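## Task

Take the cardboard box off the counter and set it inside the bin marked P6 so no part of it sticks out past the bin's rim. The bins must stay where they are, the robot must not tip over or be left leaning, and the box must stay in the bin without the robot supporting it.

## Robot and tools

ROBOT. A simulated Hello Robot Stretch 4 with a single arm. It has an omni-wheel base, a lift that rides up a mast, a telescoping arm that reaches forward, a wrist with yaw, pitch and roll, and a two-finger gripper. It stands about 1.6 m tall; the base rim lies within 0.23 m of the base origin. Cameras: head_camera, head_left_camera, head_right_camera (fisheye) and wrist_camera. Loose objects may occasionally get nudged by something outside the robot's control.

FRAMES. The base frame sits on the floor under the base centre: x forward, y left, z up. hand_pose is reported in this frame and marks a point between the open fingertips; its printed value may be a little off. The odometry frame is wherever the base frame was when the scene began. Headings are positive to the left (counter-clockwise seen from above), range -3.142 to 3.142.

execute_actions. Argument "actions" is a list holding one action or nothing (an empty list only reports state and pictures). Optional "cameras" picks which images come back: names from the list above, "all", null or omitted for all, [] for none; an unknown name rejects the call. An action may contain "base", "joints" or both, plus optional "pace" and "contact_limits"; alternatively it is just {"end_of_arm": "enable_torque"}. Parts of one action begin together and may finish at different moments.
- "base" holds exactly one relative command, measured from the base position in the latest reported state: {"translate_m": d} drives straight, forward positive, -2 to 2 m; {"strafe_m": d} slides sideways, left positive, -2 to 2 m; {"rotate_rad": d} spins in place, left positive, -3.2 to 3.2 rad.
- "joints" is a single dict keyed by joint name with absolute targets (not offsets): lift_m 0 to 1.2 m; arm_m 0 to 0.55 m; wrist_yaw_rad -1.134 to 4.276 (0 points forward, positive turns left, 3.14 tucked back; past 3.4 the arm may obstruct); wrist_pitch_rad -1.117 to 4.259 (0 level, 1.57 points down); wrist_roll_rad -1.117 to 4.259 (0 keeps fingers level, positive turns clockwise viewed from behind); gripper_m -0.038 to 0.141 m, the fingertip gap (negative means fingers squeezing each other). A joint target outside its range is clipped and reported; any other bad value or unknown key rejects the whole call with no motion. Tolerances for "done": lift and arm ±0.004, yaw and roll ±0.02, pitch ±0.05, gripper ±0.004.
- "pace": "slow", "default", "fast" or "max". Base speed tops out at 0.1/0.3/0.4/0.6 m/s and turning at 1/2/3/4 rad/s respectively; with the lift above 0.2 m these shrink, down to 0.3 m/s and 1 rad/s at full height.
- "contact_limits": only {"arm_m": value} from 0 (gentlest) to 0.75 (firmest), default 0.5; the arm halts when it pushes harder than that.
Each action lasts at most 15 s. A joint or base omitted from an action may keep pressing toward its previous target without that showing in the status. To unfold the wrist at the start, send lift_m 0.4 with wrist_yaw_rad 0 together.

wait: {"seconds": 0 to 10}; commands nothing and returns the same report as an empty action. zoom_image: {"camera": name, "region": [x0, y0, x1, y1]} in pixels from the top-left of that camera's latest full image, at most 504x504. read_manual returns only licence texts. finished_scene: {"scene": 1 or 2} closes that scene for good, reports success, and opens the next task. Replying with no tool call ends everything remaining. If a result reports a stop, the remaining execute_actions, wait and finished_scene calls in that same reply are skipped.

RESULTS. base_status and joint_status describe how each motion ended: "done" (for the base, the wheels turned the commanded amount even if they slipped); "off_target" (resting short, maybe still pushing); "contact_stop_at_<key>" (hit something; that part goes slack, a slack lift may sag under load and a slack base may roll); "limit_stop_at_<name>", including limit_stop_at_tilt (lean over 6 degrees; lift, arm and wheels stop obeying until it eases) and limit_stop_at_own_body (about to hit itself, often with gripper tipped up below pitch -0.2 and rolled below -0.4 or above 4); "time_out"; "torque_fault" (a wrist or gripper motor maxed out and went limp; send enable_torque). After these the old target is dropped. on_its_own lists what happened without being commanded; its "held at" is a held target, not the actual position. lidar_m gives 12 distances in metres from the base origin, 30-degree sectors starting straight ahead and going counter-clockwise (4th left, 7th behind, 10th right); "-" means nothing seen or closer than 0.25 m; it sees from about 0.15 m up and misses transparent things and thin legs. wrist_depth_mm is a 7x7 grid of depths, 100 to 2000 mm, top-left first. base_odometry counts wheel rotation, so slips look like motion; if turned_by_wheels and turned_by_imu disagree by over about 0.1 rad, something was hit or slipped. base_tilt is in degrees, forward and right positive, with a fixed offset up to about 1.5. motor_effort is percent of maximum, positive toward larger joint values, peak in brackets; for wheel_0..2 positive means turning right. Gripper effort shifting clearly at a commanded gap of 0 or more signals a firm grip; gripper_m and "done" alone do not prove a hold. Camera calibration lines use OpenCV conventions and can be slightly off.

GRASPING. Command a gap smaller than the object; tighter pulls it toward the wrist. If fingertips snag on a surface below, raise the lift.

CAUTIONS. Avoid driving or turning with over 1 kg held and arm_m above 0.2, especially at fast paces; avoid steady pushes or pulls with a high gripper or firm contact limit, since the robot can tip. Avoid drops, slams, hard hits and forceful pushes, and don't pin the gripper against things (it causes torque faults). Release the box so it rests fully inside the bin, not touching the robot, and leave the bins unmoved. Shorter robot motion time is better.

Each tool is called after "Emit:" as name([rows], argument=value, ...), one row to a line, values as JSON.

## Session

Emit:
execute_actions(actions=[])

Scene clock: 0.00 s.
base_odometry: x=+0.000 y=+0.000 heading=+0.000 (m, m, rad; odometry frame)
turned_by_wheels: +0.000 (rad since the last result)
turned_by_imu: +0.000 (rad since the last result)
base_tilt: forward=+0.1 right=+0.3 (deg)
lidar_m: 2.27 2.29 2.27 2.35 2.36 1.60 1.41 1.41 1.08 0.93 0.95 1.12
base_status: not commanded
joint_positions: lift_m=+0.207 arm_m=-0.002 wrist_yaw_rad=+3.036 wrist_pitch_rad=+0.019 wrist_roll_rad=-0.016 gripper_m=+0.057
joint_status: not commanded
motor_effort: lift_m=+19 arm_m=+0 wrist_yaw_rad=+1 wrist_pitch_rad=-9 wrist_roll_rad=-1 gripper_m=-5 wheel_0=-1 wheel_1=+0 wheel_2=+1 (%)
hand_pose: x=-0.1087 y=+0.1173 z=+0.3792 quat_wxyz=(+0.053, -0.010, -0.007, +0.999) (m; base frame)
wrist_depth_mm: 139 192 1499 1661 1808 1983 - / 107 141 1499 1618 1808 1921 - / 108 141 1499 1708 1756 1983 - / 117 142 1537 1618 1808 1921 - / 715 1397 1499 1661 1756 1921 - / 1308 1366 212 1618 213 1499 1499 / 1042 960 976 125 946 991 976
pictures: head_camera, head_left_camera, head_right_camera, wrist_camera
camera_calibration (this result's frames):
wrist_camera: T_world_to_cam=[[0.128274, 0.991734, 0.00324156, -0.103815], [-0.0142939, 0.00511702, -0.999885, 0.439394], [-0.991636, 0.128212, 0.0148321, 0.0939463], [0, 0, 0, 1]] pos_world=[0.112758, 0.0886635, 0.438287]
Images, in order (width x height): head_camera 420x560, head_left_camera 420x672, head_right_camera 420x672, wrist_camera 616x392.

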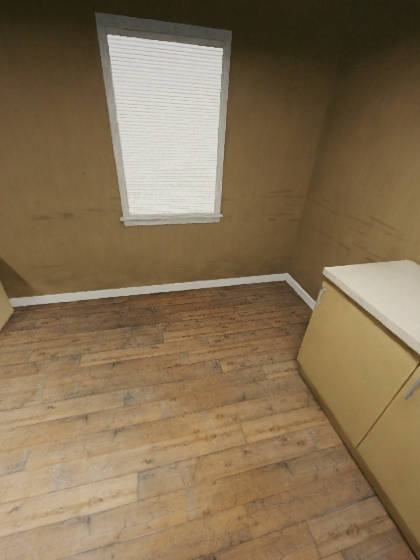

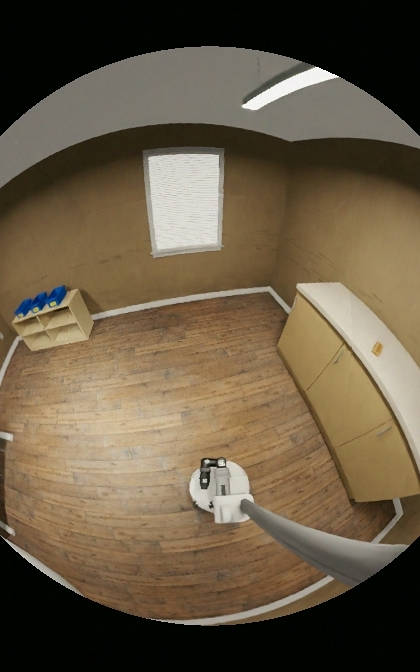

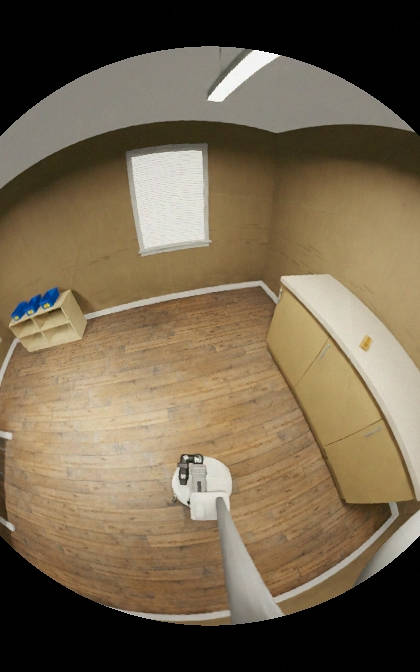

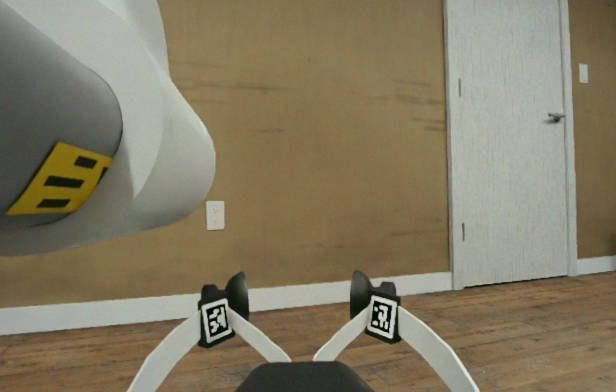

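Emit:
execute_actions([
  {"base": {"rotate_rad": -1.36}, "joints": {"lift_m": 0.45, "wrist_yaw_rad": 0, "gripper_m": 0.13}, "pace": "max"},
], cameras=["head_camera"])

Scene clock: 6.30 s.
base_odometry: x=+0.000 y=+0.000 heading=-1.360 (m, m, rad; odometry frame)
turned_by_wheels: -1.360 (rad since the last result)
turned_by_imu: -1.358 (rad since the last result)
base_tilt: forward=+0.1 right=+0.2 (deg)
lidar_m: 0.92 0.96 1.34 2.26 2.30 2.73 2.56 1.98 1.46 1.41 1.47 0.99
base_status: done
joint_positions: lift_m=+0.450 arm_m=-0.002 wrist_yaw_rad=+0.000 wrist_pitch_rad=+0.019 wrist_roll_rad=-0.016 gripper_m=+0.130
joint_status: all done
motor_effort: lift_m=+22(25) arm_m=-1(1) wrist_yaw_rad=-1(7) wrist_pitch_rad=-8(9) wrist_roll_rad=-1(1) gripper_m=-1(4) wheel_0=+1(11) wheel_1=+0(13) wheel_2=-1(10) (%)
hand_pose: x=+0.4574 y=-0.0873 z=+0.6225 quat_wxyz=(+1.000, -0.008, +0.010, +0.000) (m; base frame)
wrist_depth_mm: 1336 1366 1336 1336 1366 1397 1336 / 1366 1366 1366 1308 1397 1336 1366 / 723 741 741 732 732 741 750 / 732 723 741 732 750 750 732 / 715 723 732 723 741 750 750 / 732 723 723 723 732 741 741 / 723 723 723 129 741 741 741
pictures: head_camera
Images, in order (width x height): head_camera 420x560.

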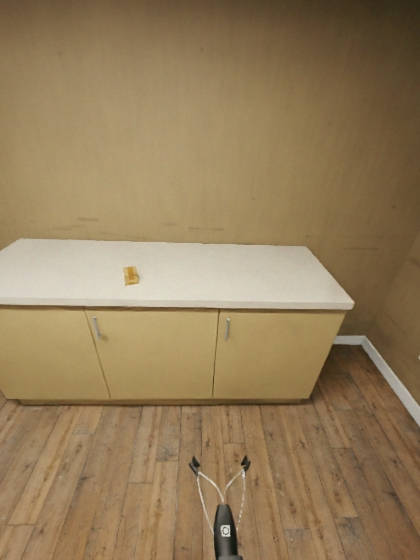

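Emit:
zoom_image(camera="head_camera", region=[90, 240, 190, 320])

Region (90, 240, 190, 320) of head_camera's 420x560 image, scaled by 5.040, with more detail than that image has; it fills the top 403 rows of this view, and the rest is white.

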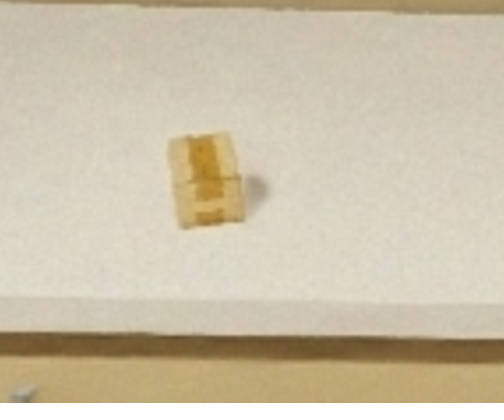

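Emit:
execute_actions([
  {"base": {"strafe_m": 0.44}, "joints": {"wrist_pitch_rad": 1.57, "wrist_roll_rad": -0.35}, "pace": "max"},
], cameras=[])

Emit:
execute_actions([
  {"base": {"translate_m": 0.58}, "joints": {"lift_m": 1.11}, "pace": "max"},
], cameras=["head_camera"])

Scene clock: 18.70 s.
base_odometry: x=+0.430 y=+0.092 heading=-1.360 (m, m, rad; odometry frame)
turned_by_wheels: +0.000 (rad since the last result)
turned_by_imu: +0.002 (rad since the last result)
base_tilt: forward=+0.1 right=+0.2 (deg)
lidar_m: 0.92 0.97 1.94 1.85 1.93 2.14 2.64 2.49 1.94 1.86 1.37 0.96
base_status: done
joint_positions: lift_m=+0.450 arm_m=-0.002 wrist_yaw_rad=+0.000 wrist_pitch_rad=+1.570 wrist_roll_rad=-0.350 gripper_m=+0.130
joint_status: all done
motor_effort: lift_m=+22(22) arm_m=-1(0) wrist_yaw_rad=+0(0) wrist_pitch_rad=-1(2) wrist_roll_rad=-1(4) gripper_m=-1(0) wheel_0=+3(14) wheel_1=+0(14) wheel_2=+2(3) (%)
hand_pose: x=+0.1692 y=-0.0874 z=+0.3395 quat_wxyz=(+0.697, -0.123, +0.696, +0.123) (m; base frame)
wrist_depth_mm: 559 564 564 574 580 585 585 / 559 559 564 574 574 585 585 / 559 559 569 574 569 580 585 / 554 554 559 569 569 580 580 / 345 347 349 525 564 574 580 / 342 342 345 351 559 564 580 / 338 342 345 129 559 569 569
pictures: none
No camera images: the call's "cameras" was empty. Leave "cameras" out to get every camera's image.

Scene clock: 21.30 s.
base_odometry: x=+0.552 y=-0.475 heading=-1.360 (m, m, rad; odometry frame)
turned_by_wheels: +0.000 (rad since the last result)
turned_by_imu: -0.002 (rad since the last result)
base_tilt: forward=+0.1 right=+0.2 (deg)
lidar_m: 0.35 0.36 0.50 1.82 1.91 2.36 3.84 2.66 1.93 1.84 0.54 0.37
base_status: done
joint_positions: lift_m=+1.110 arm_m=-0.002 wrist_yaw_rad=+0.000 wrist_pitch_rad=+1.570 wrist_roll_rad=-0.350 gripper_m=+0.130
joint_status: all done
motor_effort: lift_m=+23(27) arm_m=+0(1) wrist_yaw_rad=+0(0) wrist_pitch_rad=-2(2) wrist_roll_rad=-1(1) gripper_m=+1(1) wheel_0=+2(8) wheel_1=+0(7) wheel_2=+1(14) (%)
hand_pose: x=+0.1692 y=-0.0874 z=+0.9995 quat_wxyz=(+0.697, -0.123, +0.696, +0.123) (m; base frame)
wrist_depth_mm: 654 496 351 324 327 329 330 / 1182 904 634 488 343 329 327 / 1205 1205 1182 854 615 473 340 / 1205 1182 1205 1229 1255 809 615 / 1160 1205 991 991 1255 1229 1255 / 1182 1205 991 1008 1205 1205 1255 / 1160 1205 1182 129 1182 1229 1229
pictures: head_camera
Images, in order (width x height): head_camera 420x560.

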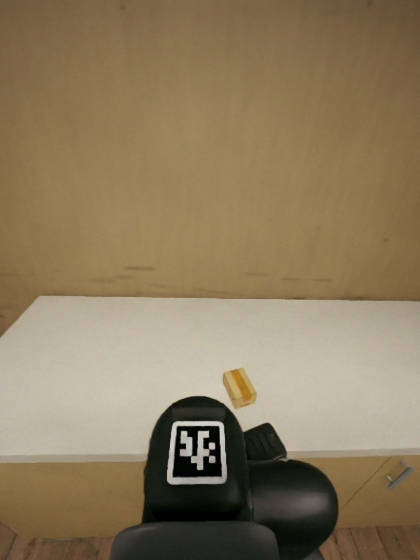

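Emit:
zoom_image(camera="head_camera", region=[200, 355, 280, 420])

Region (200, 355, 280, 420) of head_camera's 420x560 image, scaled by 6.300, with more detail than that image has; it fills the top 410 rows of this view, and the rest is white.

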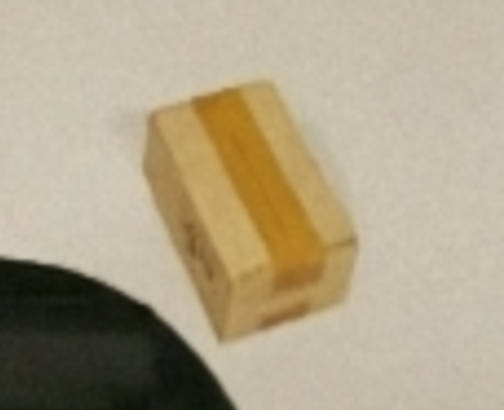

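Emit:
execute_actions([
  {"base": {"strafe_m": -0.012}, "joints": {"arm_m": 0.325, "lift_m": 1.1}, "pace": "fast"},
], cameras=["wrist_camera"])

Scene clock: 28.60 s.
base_odometry: x=+0.540 y=-0.477 heading=-1.359 (m, m, rad; odometry frame)
turned_by_wheels: +0.000 (rad since the last result)
turned_by_imu: +0.002 (rad since the last result)
base_tilt: forward=+0.1 right=+0.2 (deg)
lidar_m: 0.33 0.36 0.50 1.86 1.93 2.38 3.85 2.66 1.94 1.84 0.52 0.38
base_status: done
joint_positions: lift_m=+1.100 arm_m=+0.324 wrist_yaw_rad=+0.000 wrist_pitch_rad=+1.570 wrist_roll_rad=-0.350 gripper_m=+0.130
joint_status: all done
motor_effort: lift_m=+16(25) arm_m=+5(5) wrist_yaw_rad=-2(0) wrist_pitch_rad=-1(2) wrist_roll_rad=+0(1) gripper_m=+0(0) wheel_0=+3(8) wheel_1=-2(10) wheel_2=+1(1) (%)
hand_pose: x=+0.4953 y=-0.0874 z=+0.9900 quat_wxyz=(+0.697, -0.123, +0.696, +0.123) (m; base frame)
wrist_depth_mm: 306 306 309 312 312 317 319 / 303 304 309 310 314 315 319 / 301 304 306 307 310 315 315 / 300 301 303 306 310 312 314 / 300 298 303 256 307 307 312 / 297 297 300 256 255 306 310 / 297 298 300 129 306 307 310
pictures: wrist_camera
camera_calibration (this result's frames):
wrist_camera: T_world_to_cam=[[0.330975, -0.943344, 0.0236297, -0.270022], [-0.942763, -0.331643, -0.0348023, 0.534772], [0.0406671, -0.0107585, -0.999115, 1.19047], [0, 0, 0, 1]] pos_world=[0.545121, -0.064562, 1.21441]
Images, in order (width x height): wrist_camera 616x392.

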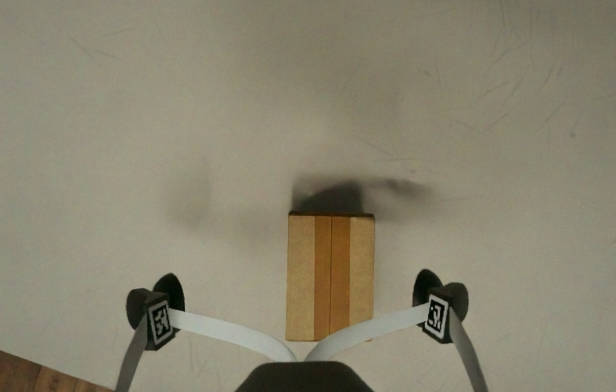

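Emit:
zoom_image(camera="wrist_camera", region=[110, 190, 490, 392])

Region (110, 190, 490, 392) of wrist_camera's 616x392 image, scaled by 1.326; it fills the top 268 rows of this view, and the rest is white.

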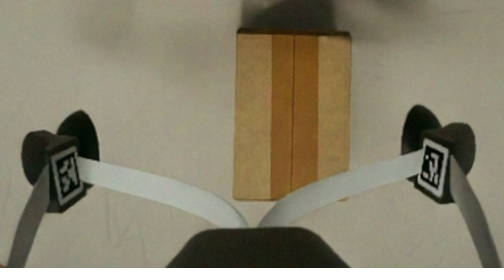

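Emit:
execute_actions([
  {"base": {"strafe_m": -0.018}, "joints": {"arm_m": 0.338, "lift_m": 1.065}, "pace": "default"},
], cameras=["wrist_camera"])

Scene clock: 40.30 s.
base_odometry: x=+0.523 y=-0.481 heading=-1.359 (m, m, rad; odometry frame)
turned_by_wheels: +0.000 (rad since the last result)
turned_by_imu: +0.001 (rad since the last result)
base_tilt: forward=+0.1 right=+0.2 (deg)
lidar_m: 0.34 0.37 0.51 1.86 1.95 2.38 3.85 2.64 1.90 1.82 0.50 0.37
base_status: done
joint_positions: lift_m=+1.065 arm_m=+0.337 wrist_yaw_rad=+0.000 wrist_pitch_rad=+1.570 wrist_roll_rad=-0.350 gripper_m=+0.130
joint_status: all done
motor_effort: lift_m=+15(16) arm_m=+5(4) wrist_yaw_rad=+0(0) wrist_pitch_rad=-2(2) wrist_roll_rad=+1(1) gripper_m=-1(1) wheel_0=+1(13) wheel_1=-1(8) wheel_2=+0(0) (%)
hand_pose: x=+0.5082 y=-0.0874 z=+0.9551 quat_wxyz=(+0.697, -0.123, +0.696, +0.123) (m; base frame)
wrist_depth_mm: 268 272 274 277 278 281 283 / 267 271 273 276 276 279 281 / 268 270 270 272 274 278 279 / 266 267 270 273 274 278 279 / 265 267 268 221 272 274 277 / 263 263 266 220 270 273 276 / 263 264 265 129 271 272 272
pictures: wrist_camera
camera_calibration (this result's frames):
wrist_camera: T_world_to_cam=[[0.330878, -0.943379, 0.023563, -0.273366], [-0.942806, -0.331541, -0.0346123, 0.545598], [0.0404647, -0.0107629, -0.999123, 1.15512], [0, 0, 0, 1]] pos_world=[0.558102, -0.0645675, 1.17943]
Images, in order (width x height): wrist_camera 616x392.

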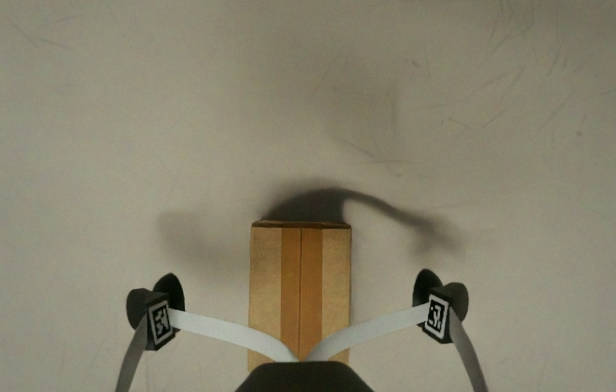

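Emit:
execute_actions([
  {"joints": {"lift_m": 1.047}, "pace": "default"},
], cameras=[])

Emit:
execute_actions([
  {"joints": {"gripper_m": 0.015}, "pace": "default"},
], cameras=["wrist_camera"])

Emit:
execute_actions([
  {"joints": {"lift_m": 1.11}, "pace": "default"},
], cameras=["wrist_camera"])

Scene clock: 43.50 s.
base_odometry: x=+0.523 y=-0.481 heading=-1.359 (m, m, rad; odometry frame)
turned_by_wheels: +0.000 (rad since the last result)
turned_by_imu: +0.001 (rad since the last result)
base_tilt: forward=+0.1 right=+0.2 (deg)
lidar_m: 0.34 0.37 0.51 1.87 1.98 2.40 3.87 2.62 1.88 1.82 0.53 0.39
base_status: not commanded
joint_positions: lift_m=+1.047 arm_m=+0.337 wrist_yaw_rad=+0.000 wrist_pitch_rad=+1.570 wrist_roll_rad=-0.350 gripper_m=+0.130
joint_status: all done
motor_effort: lift_m=+16(15) arm_m=+5(5) wrist_yaw_rad=+2(0) wrist_pitch_rad=-2(2) wrist_roll_rad=+1(2) gripper_m=+0(0) wheel_0=+2(2) wheel_1=-1(1) wheel_2=+0(1) (%)
hand_pose: x=+0.5082 y=-0.0874 z=+0.9371 quat_wxyz=(+0.697, -0.123, +0.696, +0.123) (m; base frame)
wrist_depth_mm: 253 254 256 259 260 263 264 / 250 253 255 257 258 262 264 / 250 251 254 255 257 259 262 / 248 250 252 254 256 259 260 / 247 250 251 204 254 257 258 / 245 246 248 202 252 255 258 / 244 246 247 129 252 253 256
pictures: none
No camera images: the call's "cameras" was empty. Leave "cameras" out to get every camera's image.

Scene clock: 45.57 s.
base_odometry: x=+0.523 y=-0.481 heading=-1.359 (m, m, rad; odometry frame)
turned_by_wheels: +0.000 (rad since the last result)
turned_by_imu: +0.001 (rad since the last result)
base_tilt: forward=+0.1 right=+0.3 (deg)
lidar_m: 0.35 0.37 0.51 1.87 1.95 2.38 3.87 2.61 1.91 1.81 0.51 0.38
base_status: not commanded
joint_positions: lift_m=+1.047 arm_m=+0.337 wrist_yaw_rad=+0.000 wrist_pitch_rad=+1.570 wrist_roll_rad=-0.350 gripper_m=+0.016
joint_status: all done
motor_effort: lift_m=+16(15) arm_m=+5(5) wrist_yaw_rad=+0(1) wrist_pitch_rad=-2(2) wrist_roll_rad=-1(1) gripper_m=-28(28) wheel_0=+1(2) wheel_1=+0(1) wheel_2=+1(0) (%)
hand_pose: x=+0.5082 y=-0.0874 z=+0.9371 quat_wxyz=(+0.697, -0.123, +0.696, +0.123) (m; base frame)
wrist_depth_mm: 252 253 255 258 260 262 264 / 250 253 255 257 259 260 263 / 249 251 253 256 258 259 260 / 248 250 252 254 255 257 258 / 246 249 250 190 256 257 257 / 247 247 188 189 190 255 256 / 244 245 248 151 252 253 255
pictures: wrist_camera
camera_calibration (this result's frames):
wrist_camera: T_world_to_cam=[[0.330878, -0.943379, 0.0235615, -0.272941], [-0.942806, -0.331541, -0.0346078, 0.544973], [0.0404599, -0.0107629, -0.999123, 1.13713], [0, 0, 0, 1]] pos_world=[0.558105, -0.0645675, 1.16142]
Images, in order (width x height): wrist_camera 616x392.

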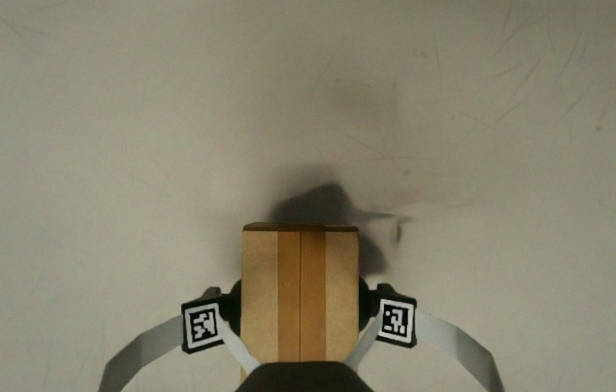

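Scene clock: 46.77 s.
base_odometry: x=+0.523 y=-0.481 heading=-1.359 (m, m, rad; odometry frame)
turned_by_wheels: +0.000 (rad since the last result)
turned_by_imu: +0.000 (rad since the last result)
base_tilt: forward=+0.1 right=+0.3 (deg)
lidar_m: 0.34 0.37 0.51 1.86 1.97 2.38 3.85 2.63 1.92 1.81 0.54 0.38
base_status: not commanded
joint_positions: lift_m=+1.110 arm_m=+0.337 wrist_yaw_rad=+0.000 wrist_pitch_rad=+1.570 wrist_roll_rad=-0.350 gripper_m=+0.016
joint_status: all done
motor_effort: lift_m=+24(24) arm_m=+5(5) wrist_yaw_rad=-1(0) wrist_pitch_rad=-2(2) wrist_roll_rad=-1(0) gripper_m=-29(28) wheel_0=+2(2) wheel_1=-1(1) wheel_2=+0(0) (%)
hand_pose: x=+0.5082 y=-0.0874 z=+0.9994 quat_wxyz=(+0.697, -0.123, +0.696, +0.123) (m; base frame)
wrist_depth_mm: 314 317 319 320 324 329 330 / 312 315 317 320 322 324 325 / 309 314 315 317 320 324 325 / 310 310 315 315 319 322 322 / 307 310 314 189 317 322 322 / 306 307 188 190 190 317 322 / 304 307 309 151 314 315 319
pictures: wrist_camera
camera_calibration (this result's frames):
wrist_camera: T_world_to_cam=[[0.330879, -0.943379, 0.0235509, -0.274396], [-0.942807, -0.331541, -0.0345777, 0.547092], [0.040428, -0.0107629, -0.999124, 1.19939], [0, 0, 0, 1]] pos_world=[0.558105, -0.0645675, 1.22372]
Images, in order (width x height): wrist_camera 616x392.

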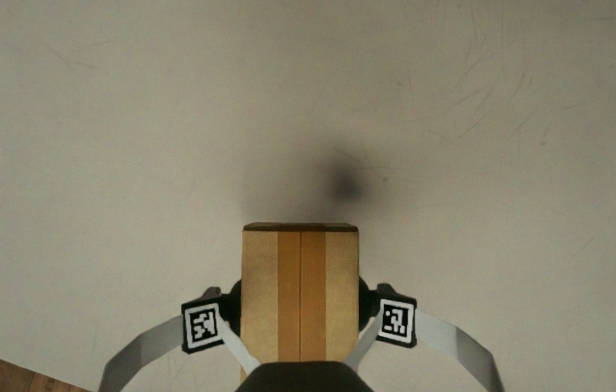

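Emit:
execute_actions([
  {"base": {"translate_m": -0.2}, "joints": {"arm_m": 0.0}, "pace": "fast"},
], cameras=[])

Emit:
execute_actions([
  {"base": {"rotate_rad": 1.0}, "joints": {"lift_m": 0.45, "wrist_roll_rad": 0.0}, "pace": "max"},
], cameras=[])

Emit:
execute_actions([
  {"base": {"rotate_rad": 1.6}, "joints": {"wrist_pitch_rad": 0.05}, "pace": "max"},
])

Scene clock: 55.77 s.
base_odometry: x=+0.481 y=-0.286 heading=-1.360 (m, m, rad; odometry frame)
turned_by_wheels: +0.000 (rad since the last result)
turned_by_imu: +0.002 (rad since the last result)
base_tilt: forward=+0.0 right=+0.3 (deg)
lidar_m: 0.55 0.58 0.79 1.87 1.96 2.23 3.65 2.58 1.91 1.83 0.81 0.58
base_status: done
joint_positions: lift_m=+1.110 arm_m=+0.001 wrist_yaw_rad=+0.000 wrist_pitch_rad=+1.570 wrist_roll_rad=-0.350 gripper_m=+0.016
joint_status: all done
motor_effort: lift_m=+24(24) arm_m=-5(6) wrist_yaw_rad=+3(2) wrist_pitch_rad=-2(3) wrist_roll_rad=-2(1) gripper_m=-29(28) wheel_0=-2(6) wheel_1=-2(9) wheel_2=+0(12) (%)
hand_pose: x=+0.1719 y=-0.0874 z=+0.9994 quat_wxyz=(+0.696, -0.123, +0.696, +0.123) (m; base frame)
wrist_depth_mm: 1205 1229 917 759 661 564 512 / 1229 1205 1205 1229 891 750 647 / 1205 1205 1205 1229 1229 1042 866 / 1205 1205 1229 1229 1229 1229 1229 / 1160 1160 1008 190 1205 1229 1255 / 1182 1205 188 189 190 1229 1229 / 1182 1160 1205 150 1205 1205 1229
pictures: none
No camera images: the call's "cameras" was empty. Leave "cameras" out to get every camera's image.

Scene clock: 57.93 s.
base_odometry: x=+0.481 y=-0.286 heading=-0.361 (m, m, rad; odometry frame)
turned_by_wheels: +0.999 (rad since the last result)
turned_by_imu: +0.999 (rad since the last result)
base_tilt: forward=+0.1 right=+0.2 (deg)
lidar_m: 0.75 1.87 1.93 2.23 2.74 2.75 1.94 1.82 0.86 0.59 0.55 0.56
base_status: done
joint_positions: lift_m=+0.450 arm_m=+0.001 wrist_yaw_rad=+0.000 wrist_pitch_rad=+1.570 wrist_roll_rad=+0.000 gripper_m=+0.016
joint_status: all done
motor_effort: lift_m=+17(21) arm_m=-5(5) wrist_yaw_rad=+0(2) wrist_pitch_rad=-3(3) wrist_roll_rad=+3(3) gripper_m=-27(28) wheel_0=-3(7) wheel_1=-3(8) wheel_2=-3(7) (%)
hand_pose: x=+0.1720 y=-0.0874 z=+0.3400 quat_wxyz=(+0.707, +0.000, +0.707, +0.000) (m; base frame)
wrist_depth_mm: 564 564 574 569 574 585 525 / 559 569 569 574 580 585 569 / 559 564 559 569 569 574 580 / 554 559 564 569 569 574 574 / 554 554 353 190 574 569 580 / 549 345 188 189 190 564 574 / 342 343 343 150 366 564 569
pictures: none
No camera images: the call's "cameras" was empty. Leave "cameras" out to get every camera's image.

Scene clock: 59.63 s.
base_odometry: x=+0.481 y=-0.286 heading=+1.240 (m, m, rad; odometry frame)
turned_by_wheels: +1.600 (rad since the last result)
turned_by_imu: +1.600 (rad since the last result)
base_tilt: forward=+0.1 right=+0.2 (deg)
lidar_m: 2.23 2.71 2.64 1.90 1.81 0.82 0.58 0.55 0.57 0.78 1.86 1.94
base_status: done
joint_positions: lift_m=+0.450 arm_m=+0.001 wrist_yaw_rad=+0.000 wrist_pitch_rad=+0.054 wrist_roll_rad=+0.000 gripper_m=+0.016
joint_status: all done
motor_effort: lift_m=+17(17) arm_m=-5(5) wrist_yaw_rad=+0(2) wrist_pitch_rad=-12(17) wrist_roll_rad=+2(0) gripper_m=-29(28) wheel_0=-2(13) wheel_1=+1(9) wheel_2=+1(12) (%)
hand_pose: x=+0.4598 y=-0.0874 z=+0.6129 quat_wxyz=(+1.000, +0.000, +0.027, +0.000) (m; base frame)
wrist_depth_mm: - - - - - 1756 1537 / - - - - - 1808 1537 / - - - - - 1808 1537 / - - - - - 1863 1537 / - - - 190 - 1808 1537 / - - 188 189 190 1808 1537 / 1464 1281 1281 150 1281 1229 1366
pictures: head_camera, head_left_camera, head_right_camera, wrist_camera
camera_calibration (this result's frames):
wrist_camera: T_world_to_cam=[[-0.0237461, -0.999655, -0.0112115, -0.0697665], [-0.0198067, 0.0116829, -0.999736, 0.685231], [0.999522, -0.0235178, -0.0200773, -0.226952], [0, 0, 0, 1]] pos_world=[0.238759, -0.0830853, 0.679711]
Images, in order (width x height): head_camera 420x560, head_left_camera 420x672, head_right_camera 420x672, wrist_camera 616x392.

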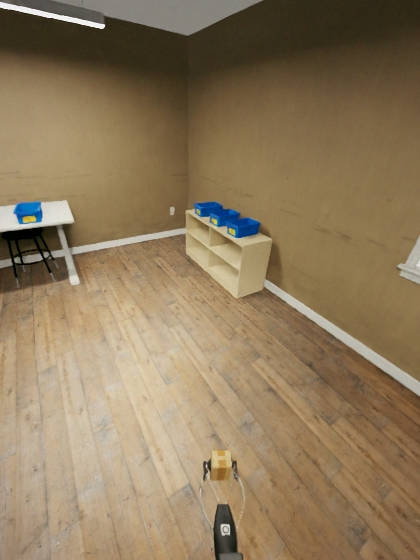

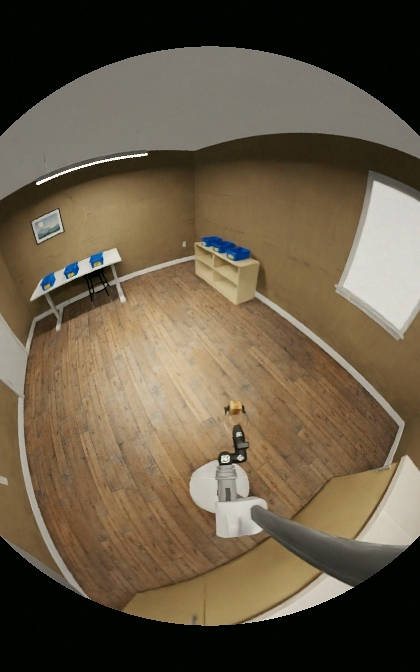

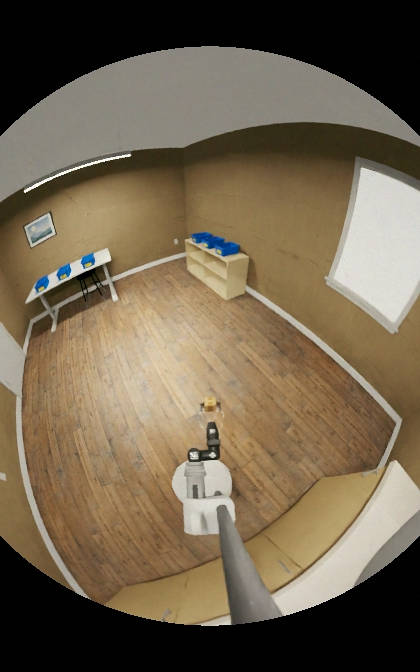

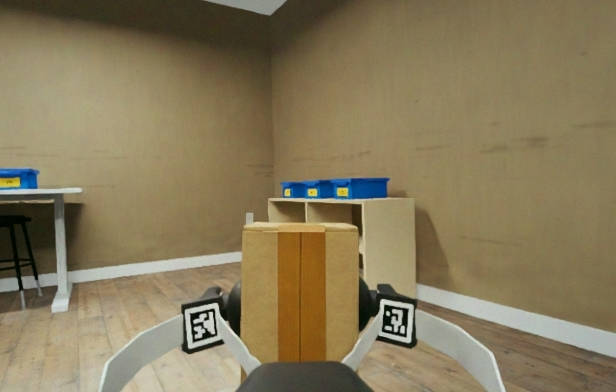

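Emit:
execute_actions([
  {"base": {"rotate_rad": 0.33}, "pace": "max"},
], cameras=[])

Emit:
execute_actions([
  {"base": {"translate_m": 2.0}, "pace": "max"},
], cameras=["head_camera"])

Scene clock: 72.90 s.
base_odometry: x=+0.481 y=-0.286 heading=+1.569 (m, m, rad; odometry frame)
turned_by_wheels: +0.330 (rad since the last result)
turned_by_imu: +0.331 (rad since the last result)
base_tilt: forward=+0.1 right=+0.2 (deg)
lidar_m: 2.72 2.74 2.07 1.82 1.08 0.63 0.55 0.53 0.68 1.88 1.88 2.23
base_status: done
joint_positions: lift_m=+0.450 arm_m=+0.001 wrist_yaw_rad=+0.000 wrist_pitch_rad=+0.054 wrist_roll_rad=+0.000 gripper_m=+0.016
joint_status: not commanded
motor_effort: lift_m=+17(17) arm_m=-5(5) wrist_yaw_rad=+0(1) wrist_pitch_rad=-12(12) wrist_roll_rad=+2(2) gripper_m=-29(28) wheel_0=-2(7) wheel_1=+0(10) wheel_2=+0(11) (%)
hand_pose: x=+0.4598 y=-0.0874 z=+0.6129 quat_wxyz=(+1.000, +0.000, +0.027, +0.000) (m; base frame)
wrist_depth_mm: - - - - - - 1983 / - - - - - - 1983 / - - - - - - - / - - - - - - 1863 / - - - 190 - - 1708 / - - 189 189 191 1808 1808 / 1464 1308 1308 150 1336 1255 1366
pictures: none
No camera images: the call's "cameras" was empty. Leave "cameras" out to get every camera's image.

Scene clock: 78.20 s.
base_odometry: x=+0.483 y=+1.715 heading=+1.570 (m, m, rad; odometry frame)
turned_by_wheels: +0.000 (rad since the last result)
turned_by_imu: -0.007 (rad since the last result)
base_tilt: forward=+0.1 right=+0.2 (deg)
lidar_m: 1.59 0.79 0.93 1.78 2.23 2.69 2.53 2.53 1.69 1.04 1.05 1.29
base_status: done
joint_positions: lift_m=+0.450 arm_m=+0.001 wrist_yaw_rad=+0.000 wrist_pitch_rad=+0.054 wrist_roll_rad=+0.000 gripper_m=+0.016
joint_status: not commanded
motor_effort: lift_m=+17(17) arm_m=-5(5) wrist_yaw_rad=+1(2) wrist_pitch_rad=-12(12) wrist_roll_rad=+0(0) gripper_m=-28(28) wheel_0=+1(9) wheel_1=+0(8) wheel_2=+2(15) (%)
hand_pose: x=+0.4598 y=-0.0874 z=+0.6129 quat_wxyz=(+1.000, +0.000, +0.027, +0.000) (m; base frame)
wrist_depth_mm: 1205 1281 1336 1430 1499 1576 1464 / 1229 1281 1366 1430 1499 1576 1464 / 1229 1281 1366 1430 1499 1537 1464 / 1255 1281 1366 1464 1499 1618 1430 / 1229 1281 1336 190 1537 1618 1464 / 1205 1281 189 189 191 1576 1430 / 1229 1281 1281 150 1366 1281 1336
pictures: head_camera
Images, in order (width x height): head_camera 420x560.

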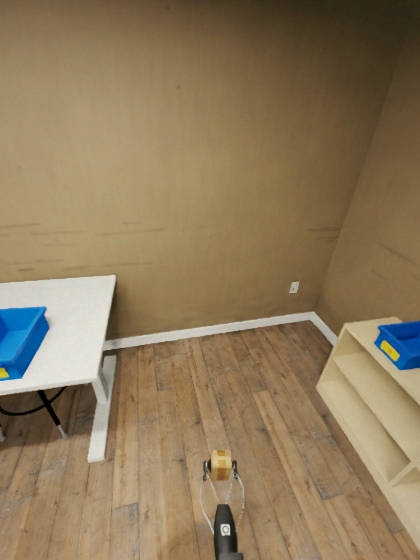

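Emit:
execute_actions([
  {"base": {"rotate_rad": -1.36}, "pace": "max"},
])

Scene clock: 82.97 s.
base_odometry: x=+0.483 y=+1.715 heading=+0.210 (m, m, rad; odometry frame)
turned_by_wheels: -1.360 (rad since the last result)
turned_by_imu: -1.358 (rad since the last result)
base_tilt: forward=+0.0 right=+0.3 (deg)
lidar_m: 1.02 1.10 1.67 0.88 0.79 1.09 2.22 2.34 2.64 2.52 2.15 1.53
base_status: done
joint_positions: lift_m=+0.450 arm_m=+0.001 wrist_yaw_rad=+0.000 wrist_pitch_rad=+0.054 wrist_roll_rad=+0.000 gripper_m=+0.016
joint_status: not commanded
motor_effort: lift_m=+17(18) arm_m=-4(5) wrist_yaw_rad=+2(2) wrist_pitch_rad=-12(12) wrist_roll_rad=+0(1) gripper_m=-27(28) wheel_0=+2(7) wheel_1=-1(9) wheel_2=-1(11) (%)
hand_pose: x=+0.4598 y=-0.0875 z=+0.6129 quat_wxyz=(+1.000, +0.000, +0.027, +0.000) (m; base frame)
wrist_depth_mm: 1205 1229 1229 1229 1255 1229 1281 / 1229 1229 1229 1229 1255 1281 1308 / 1255 1229 1205 1229 1255 1255 1281 / 1025 866 991 891 1255 1229 1281 / 1229 904 1255 190 1255 1281 1281 / 1098 960 187 189 190 1255 1255 / 1138 820 1138 151 1098 1229 1281
pictures: head_camera, head_left_camera, head_right_camera, wrist_camera
camera_calibration (this result's frames):
wrist_camera: T_world_to_cam=[[-0.0241267, -0.999646, -0.0112127, -0.0697003], [-0.0196367, 0.0116877, -0.999739, 0.685201], [0.999516, -0.0239003, -0.0199117, -0.227059], [0, 0, 0, 1]] pos_world=[0.238722, -0.0831108, 0.67972]
Images, in order (width x height): head_camera 420x560, head_left_camera 420x672, head_right_camera 420x672, wrist_camera 616x392.

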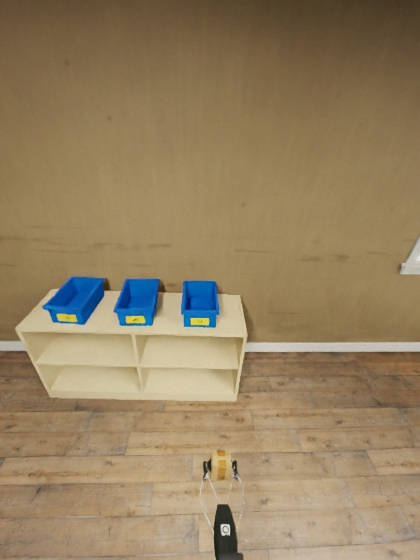

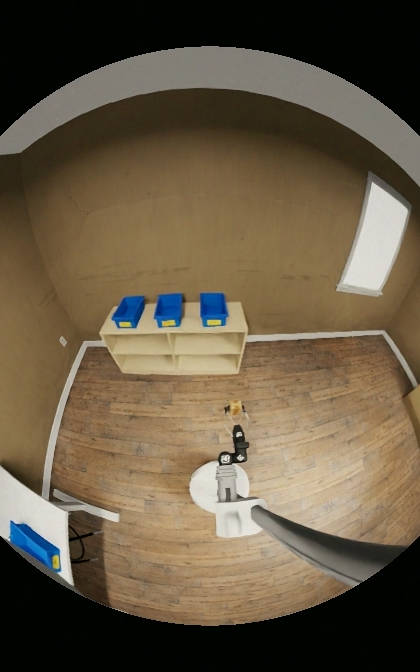

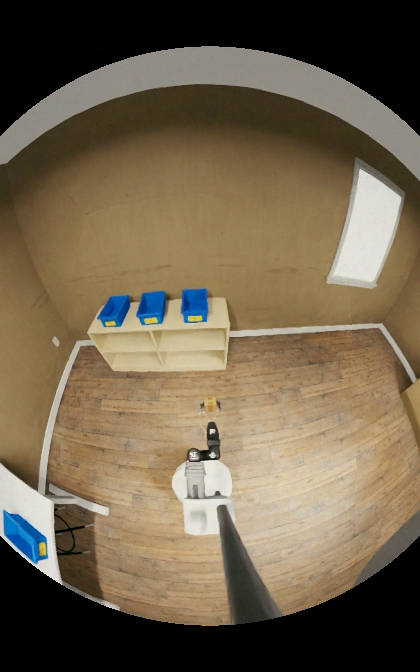

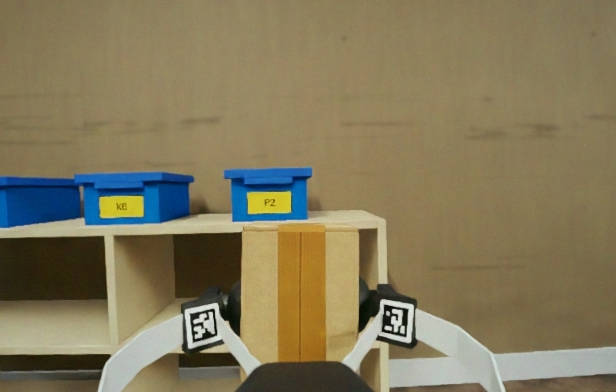

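Emit:
zoom_image(camera="head_camera", region=[40, 300, 160, 335])

Emit:
zoom_image(camera="wrist_camera", region=[70, 165, 320, 230])

Region (40, 300, 160, 335) of head_camera's 420x560 image, scaled by 4.200, with more detail than that image has; it fills the top 147 rows of this view, and the rest is white.

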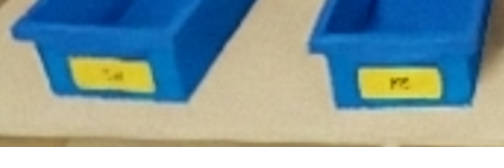

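Region (70, 165, 320, 230) of wrist_camera's 616x392 image, scaled by 2.016; it fills the top 131 rows of this view, and the rest is white.

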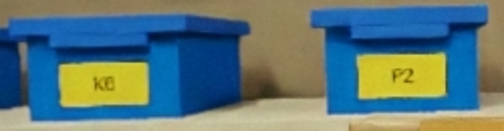

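Need to see the left bin's label; I'll yaw the wrist left.

Emit:
execute_actions([
  {"joints": {"wrist_yaw_rad": 0.6, "arm_m": 0.12}, "pace": "fast"},
], cameras=["wrist_camera"])

Scene clock: 87.47 s.
base_odometry: x=+0.483 y=+1.715 heading=+0.210 (m, m, rad; odometry frame)
turned_by_wheels: +0.000 (rad since the last result)
turned_by_imu: +0.001 (rad since the last result)
base_tilt: forward=+0.1 right=+0.2 (deg)
lidar_m: 1.04 1.10 1.66 0.88 0.80 1.09 2.23 2.36 2.63 2.50 2.11 1.54
base_status: not commanded
joint_positions: lift_m=+0.450 arm_m=+0.119 wrist_yaw_rad=+0.600 wrist_pitch_rad=+0.054 wrist_roll_rad=+0.000 gripper_m=+0.016
joint_status: all done
motor_effort: lift_m=+18(17) arm_m=+5(5) wrist_yaw_rad=+0(8) wrist_pitch_rad=-12(12) wrist_roll_rad=+1(1) gripper_m=-28(28) wheel_0=+2(2) wheel_1=-1(1) wheel_2=-1(1) (%)
hand_pose: x=+0.5772 y=+0.0904 z=+0.6130 quat_wxyz=(+0.955, -0.008, +0.026, +0.295) (m; base frame)
wrist_depth_mm: 1430 1708 1499 1281 1098 976 891 / 1464 1708 1537 1281 1118 960 891 / 1464 1661 1537 1281 1138 976 878 / 1464 1708 991 904 788 640 585 / 1464 1618 1182 190 931 991 891 / 1464 1708 189 188 191 960 891 / 1366 1078 1138 150 723 640 668
pictures: wrist_camera
camera_calibration (this result's frames):
wrist_camera: T_world_to_cam=[[0.544467, -0.838707, -0.011242, -0.231743], [-0.0227552, -0.00137159, -0.99974, 0.688432], [0.838474, 0.544581, -0.0198317, -0.29866], [0, 0, 0, 1]] pos_world=[0.392261, -0.0307757, 0.679725]
Images, in order (width x height): wrist_camera 616x392.

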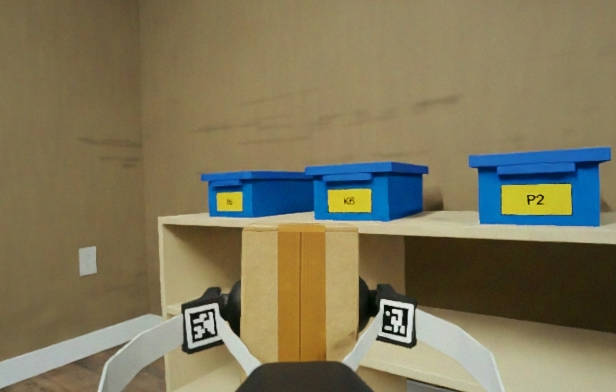

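Emit:
zoom_image(camera="wrist_camera", region=[195, 165, 295, 225])

Region (195, 165, 295, 225) of wrist_camera's 616x392 image, scaled by 5.040; it fills the top 302 rows of this view, and the rest is white.

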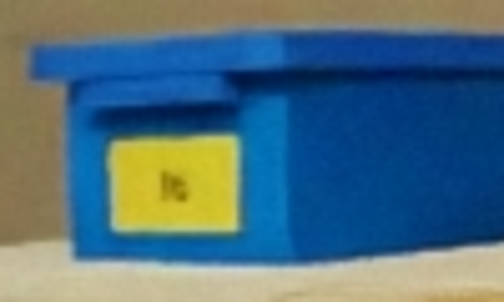

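Emit:
execute_actions(actions=[], cameras=["head_camera", "head_left_camera", "wrist_camera"])

Emit:
zoom_image(camera="head_left_camera", region=[0, 480, 120, 620])

Emit:
zoom_image(camera="head_camera", region=[45, 305, 95, 330])

Scene clock: 94.80 s.
base_odometry: x=+0.483 y=+1.715 heading=+0.210 (m, m, rad; odometry frame)
turned_by_wheels: +0.000 (rad since the last result)
turned_by_imu: +0.001 (rad since the last result)
base_tilt: forward=+0.0 right=+0.2 (deg)
lidar_m: 1.03 1.08 1.66 0.90 0.79 1.10 2.23 2.35 2.63 2.51 2.11 1.53
base_status: not commanded
joint_positions: lift_m=+0.450 arm_m=+0.119 wrist_yaw_rad=+0.600 wrist_pitch_rad=+0.054 wrist_roll_rad=+0.000 gripper_m=+0.016
joint_status: all done
motor_effort: lift_m=+18(17) arm_m=+5(5) wrist_yaw_rad=+3(8) wrist_pitch_rad=-12(12) wrist_roll_rad=+1(1) gripper_m=-27(28) wheel_0=+2(2) wheel_1=-1(1) wheel_2=-1(1) (%)
hand_pose: x=+0.5772 y=+0.0904 z=+0.6130 quat_wxyz=(+0.955, -0.008, +0.026, +0.295) (m; base frame)
wrist_depth_mm: 1499 1708 1499 1255 1098 976 891 / 1464 1756 1499 1281 1118 991 891 / 1464 1661 1537 1281 1138 976 866 / 1464 1661 1008 904 788 647 585 / 1430 1661 1182 189 931 976 878 / 1464 1708 187 189 191 991 891 / 1397 1098 1118 150 723 634 676
pictures: head_camera, head_left_camera, wrist_camera
camera_calibration (this result's frames):
wrist_camera: T_world_to_cam=[[0.544466, -0.838707, -0.011242, -0.231743], [-0.0227551, -0.00137152, -0.99974, 0.688432], [0.838474, 0.544581, -0.0198316, -0.29866], [0, 0, 0, 1]] pos_world=[0.392261, -0.0307757, 0.679725]
Images, in order (width x height): head_camera 420x560, head_left_camera 420x672, wrist_camera 616x392.

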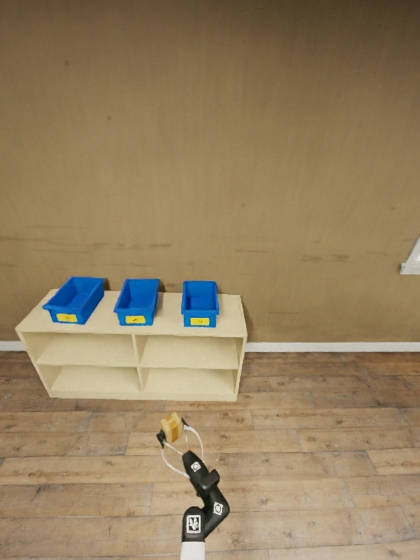

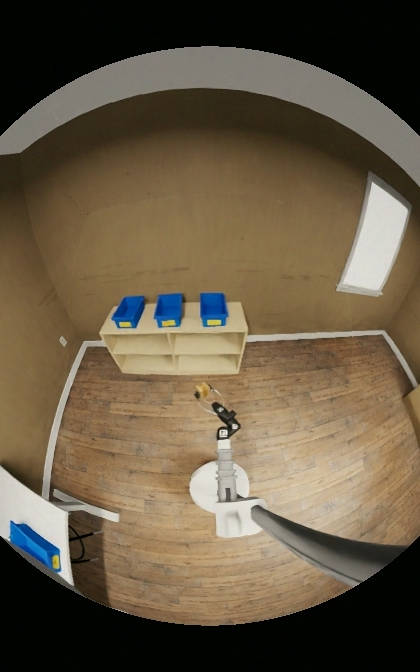

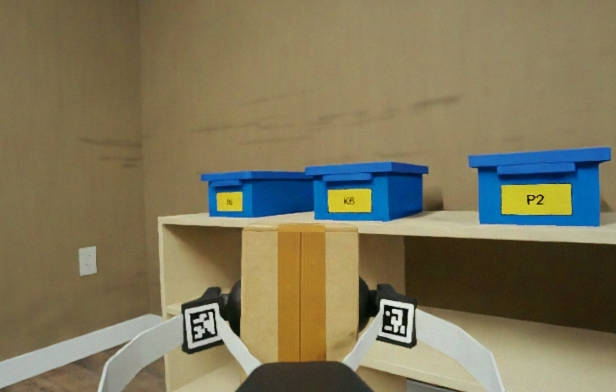

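Region (0, 480, 120, 620) of head_left_camera's 420x672 image, scaled by 3.600, with more detail than that image has; it fills the left 432 columns of this view, and the rest is white.

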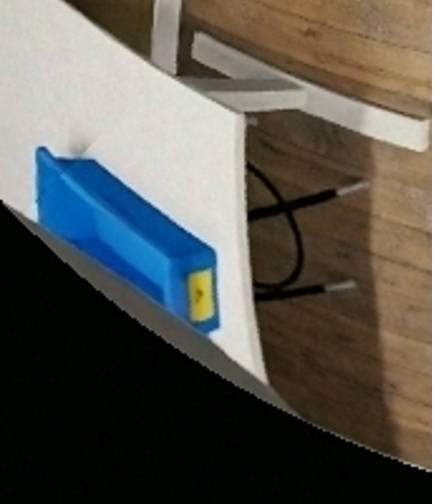

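Region (45, 305, 95, 330) of head_camera's 420x560 image, scaled by 10.080, with more detail than that image has.

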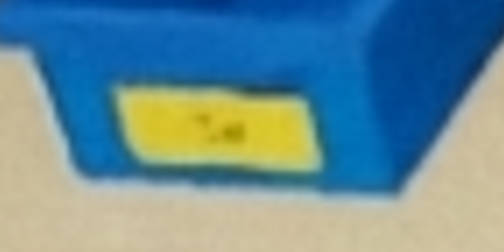

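Emit:
execute_actions([
  {"base": {"strafe_m": 0.4}, "joints": {"wrist_yaw_rad": 0.4, "arm_m": 0.15}, "pace": "max"},
], cameras=["wrist_camera", "head_camera"])

Scene clock: 121.47 s.
base_odometry: x=+0.400 y=+2.106 heading=+0.210 (m, m, rad; odometry frame)
turned_by_wheels: +0.000 (rad since the last result)
turned_by_imu: +0.002 (rad since the last result)
base_tilt: forward=+0.1 right=+0.2 (deg)
lidar_m: 1.04 1.10 1.24 0.87 0.42 0.53 1.61 2.33 3.06 2.91 2.11 1.07
base_status: done
joint_positions: lift_m=+0.450 arm_m=+0.149 wrist_yaw_rad=+0.400 wrist_pitch_rad=+0.054 wrist_roll_rad=+0.000 gripper_m=+0.016
joint_status: all done
motor_effort: lift_m=+17(17) arm_m=+5(5) wrist_yaw_rad=+0(6) wrist_pitch_rad=-12(12) wrist_roll_rad=+3(0) gripper_m=-28(27) wheel_0=+1(14) wheel_1=+0(11) wheel_2=+0(0) (%)
hand_pose: x=+0.6194 y=+0.0317 z=+0.6129 quat_wxyz=(+0.980, -0.005, +0.026, +0.199) (m; base frame)
wrist_depth_mm: 1255 1366 1281 1118 1025 946 891 / 1281 1366 1229 1118 1042 960 904 / 1229 1430 1281 1160 1060 960 891 / 1229 1366 1229 768 960 634 904 / 1255 1366 842 189 1008 946 878 / 1255 1430 188 189 191 946 904 / 1182 1336 788 150 661 609 683
pictures: head_camera, wrist_camera
camera_calibration (this result's frames):
wrist_camera: T_world_to_cam=[[0.367297, -0.930036, -0.0112396, -0.19137], [-0.0226441, 0.00313913, -0.999739, 0.689075], [0.929828, 0.367456, -0.0199068, -0.352987], [0, 0, 0, 1]] pos_world=[0.41411, -0.0504371, 0.679717]
Images, in order (width x height): head_camera 420x560, wrist_camera 616x392.

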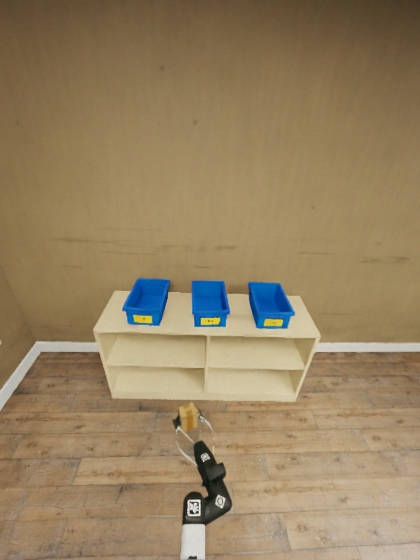

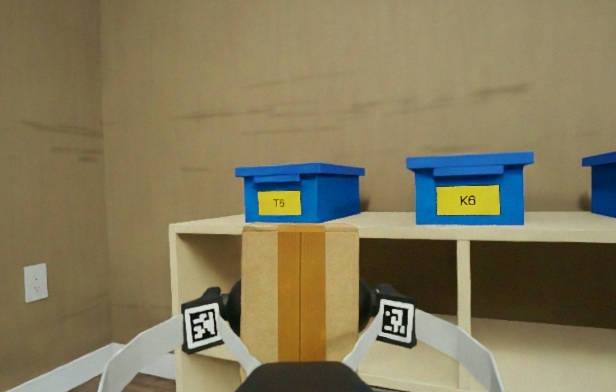

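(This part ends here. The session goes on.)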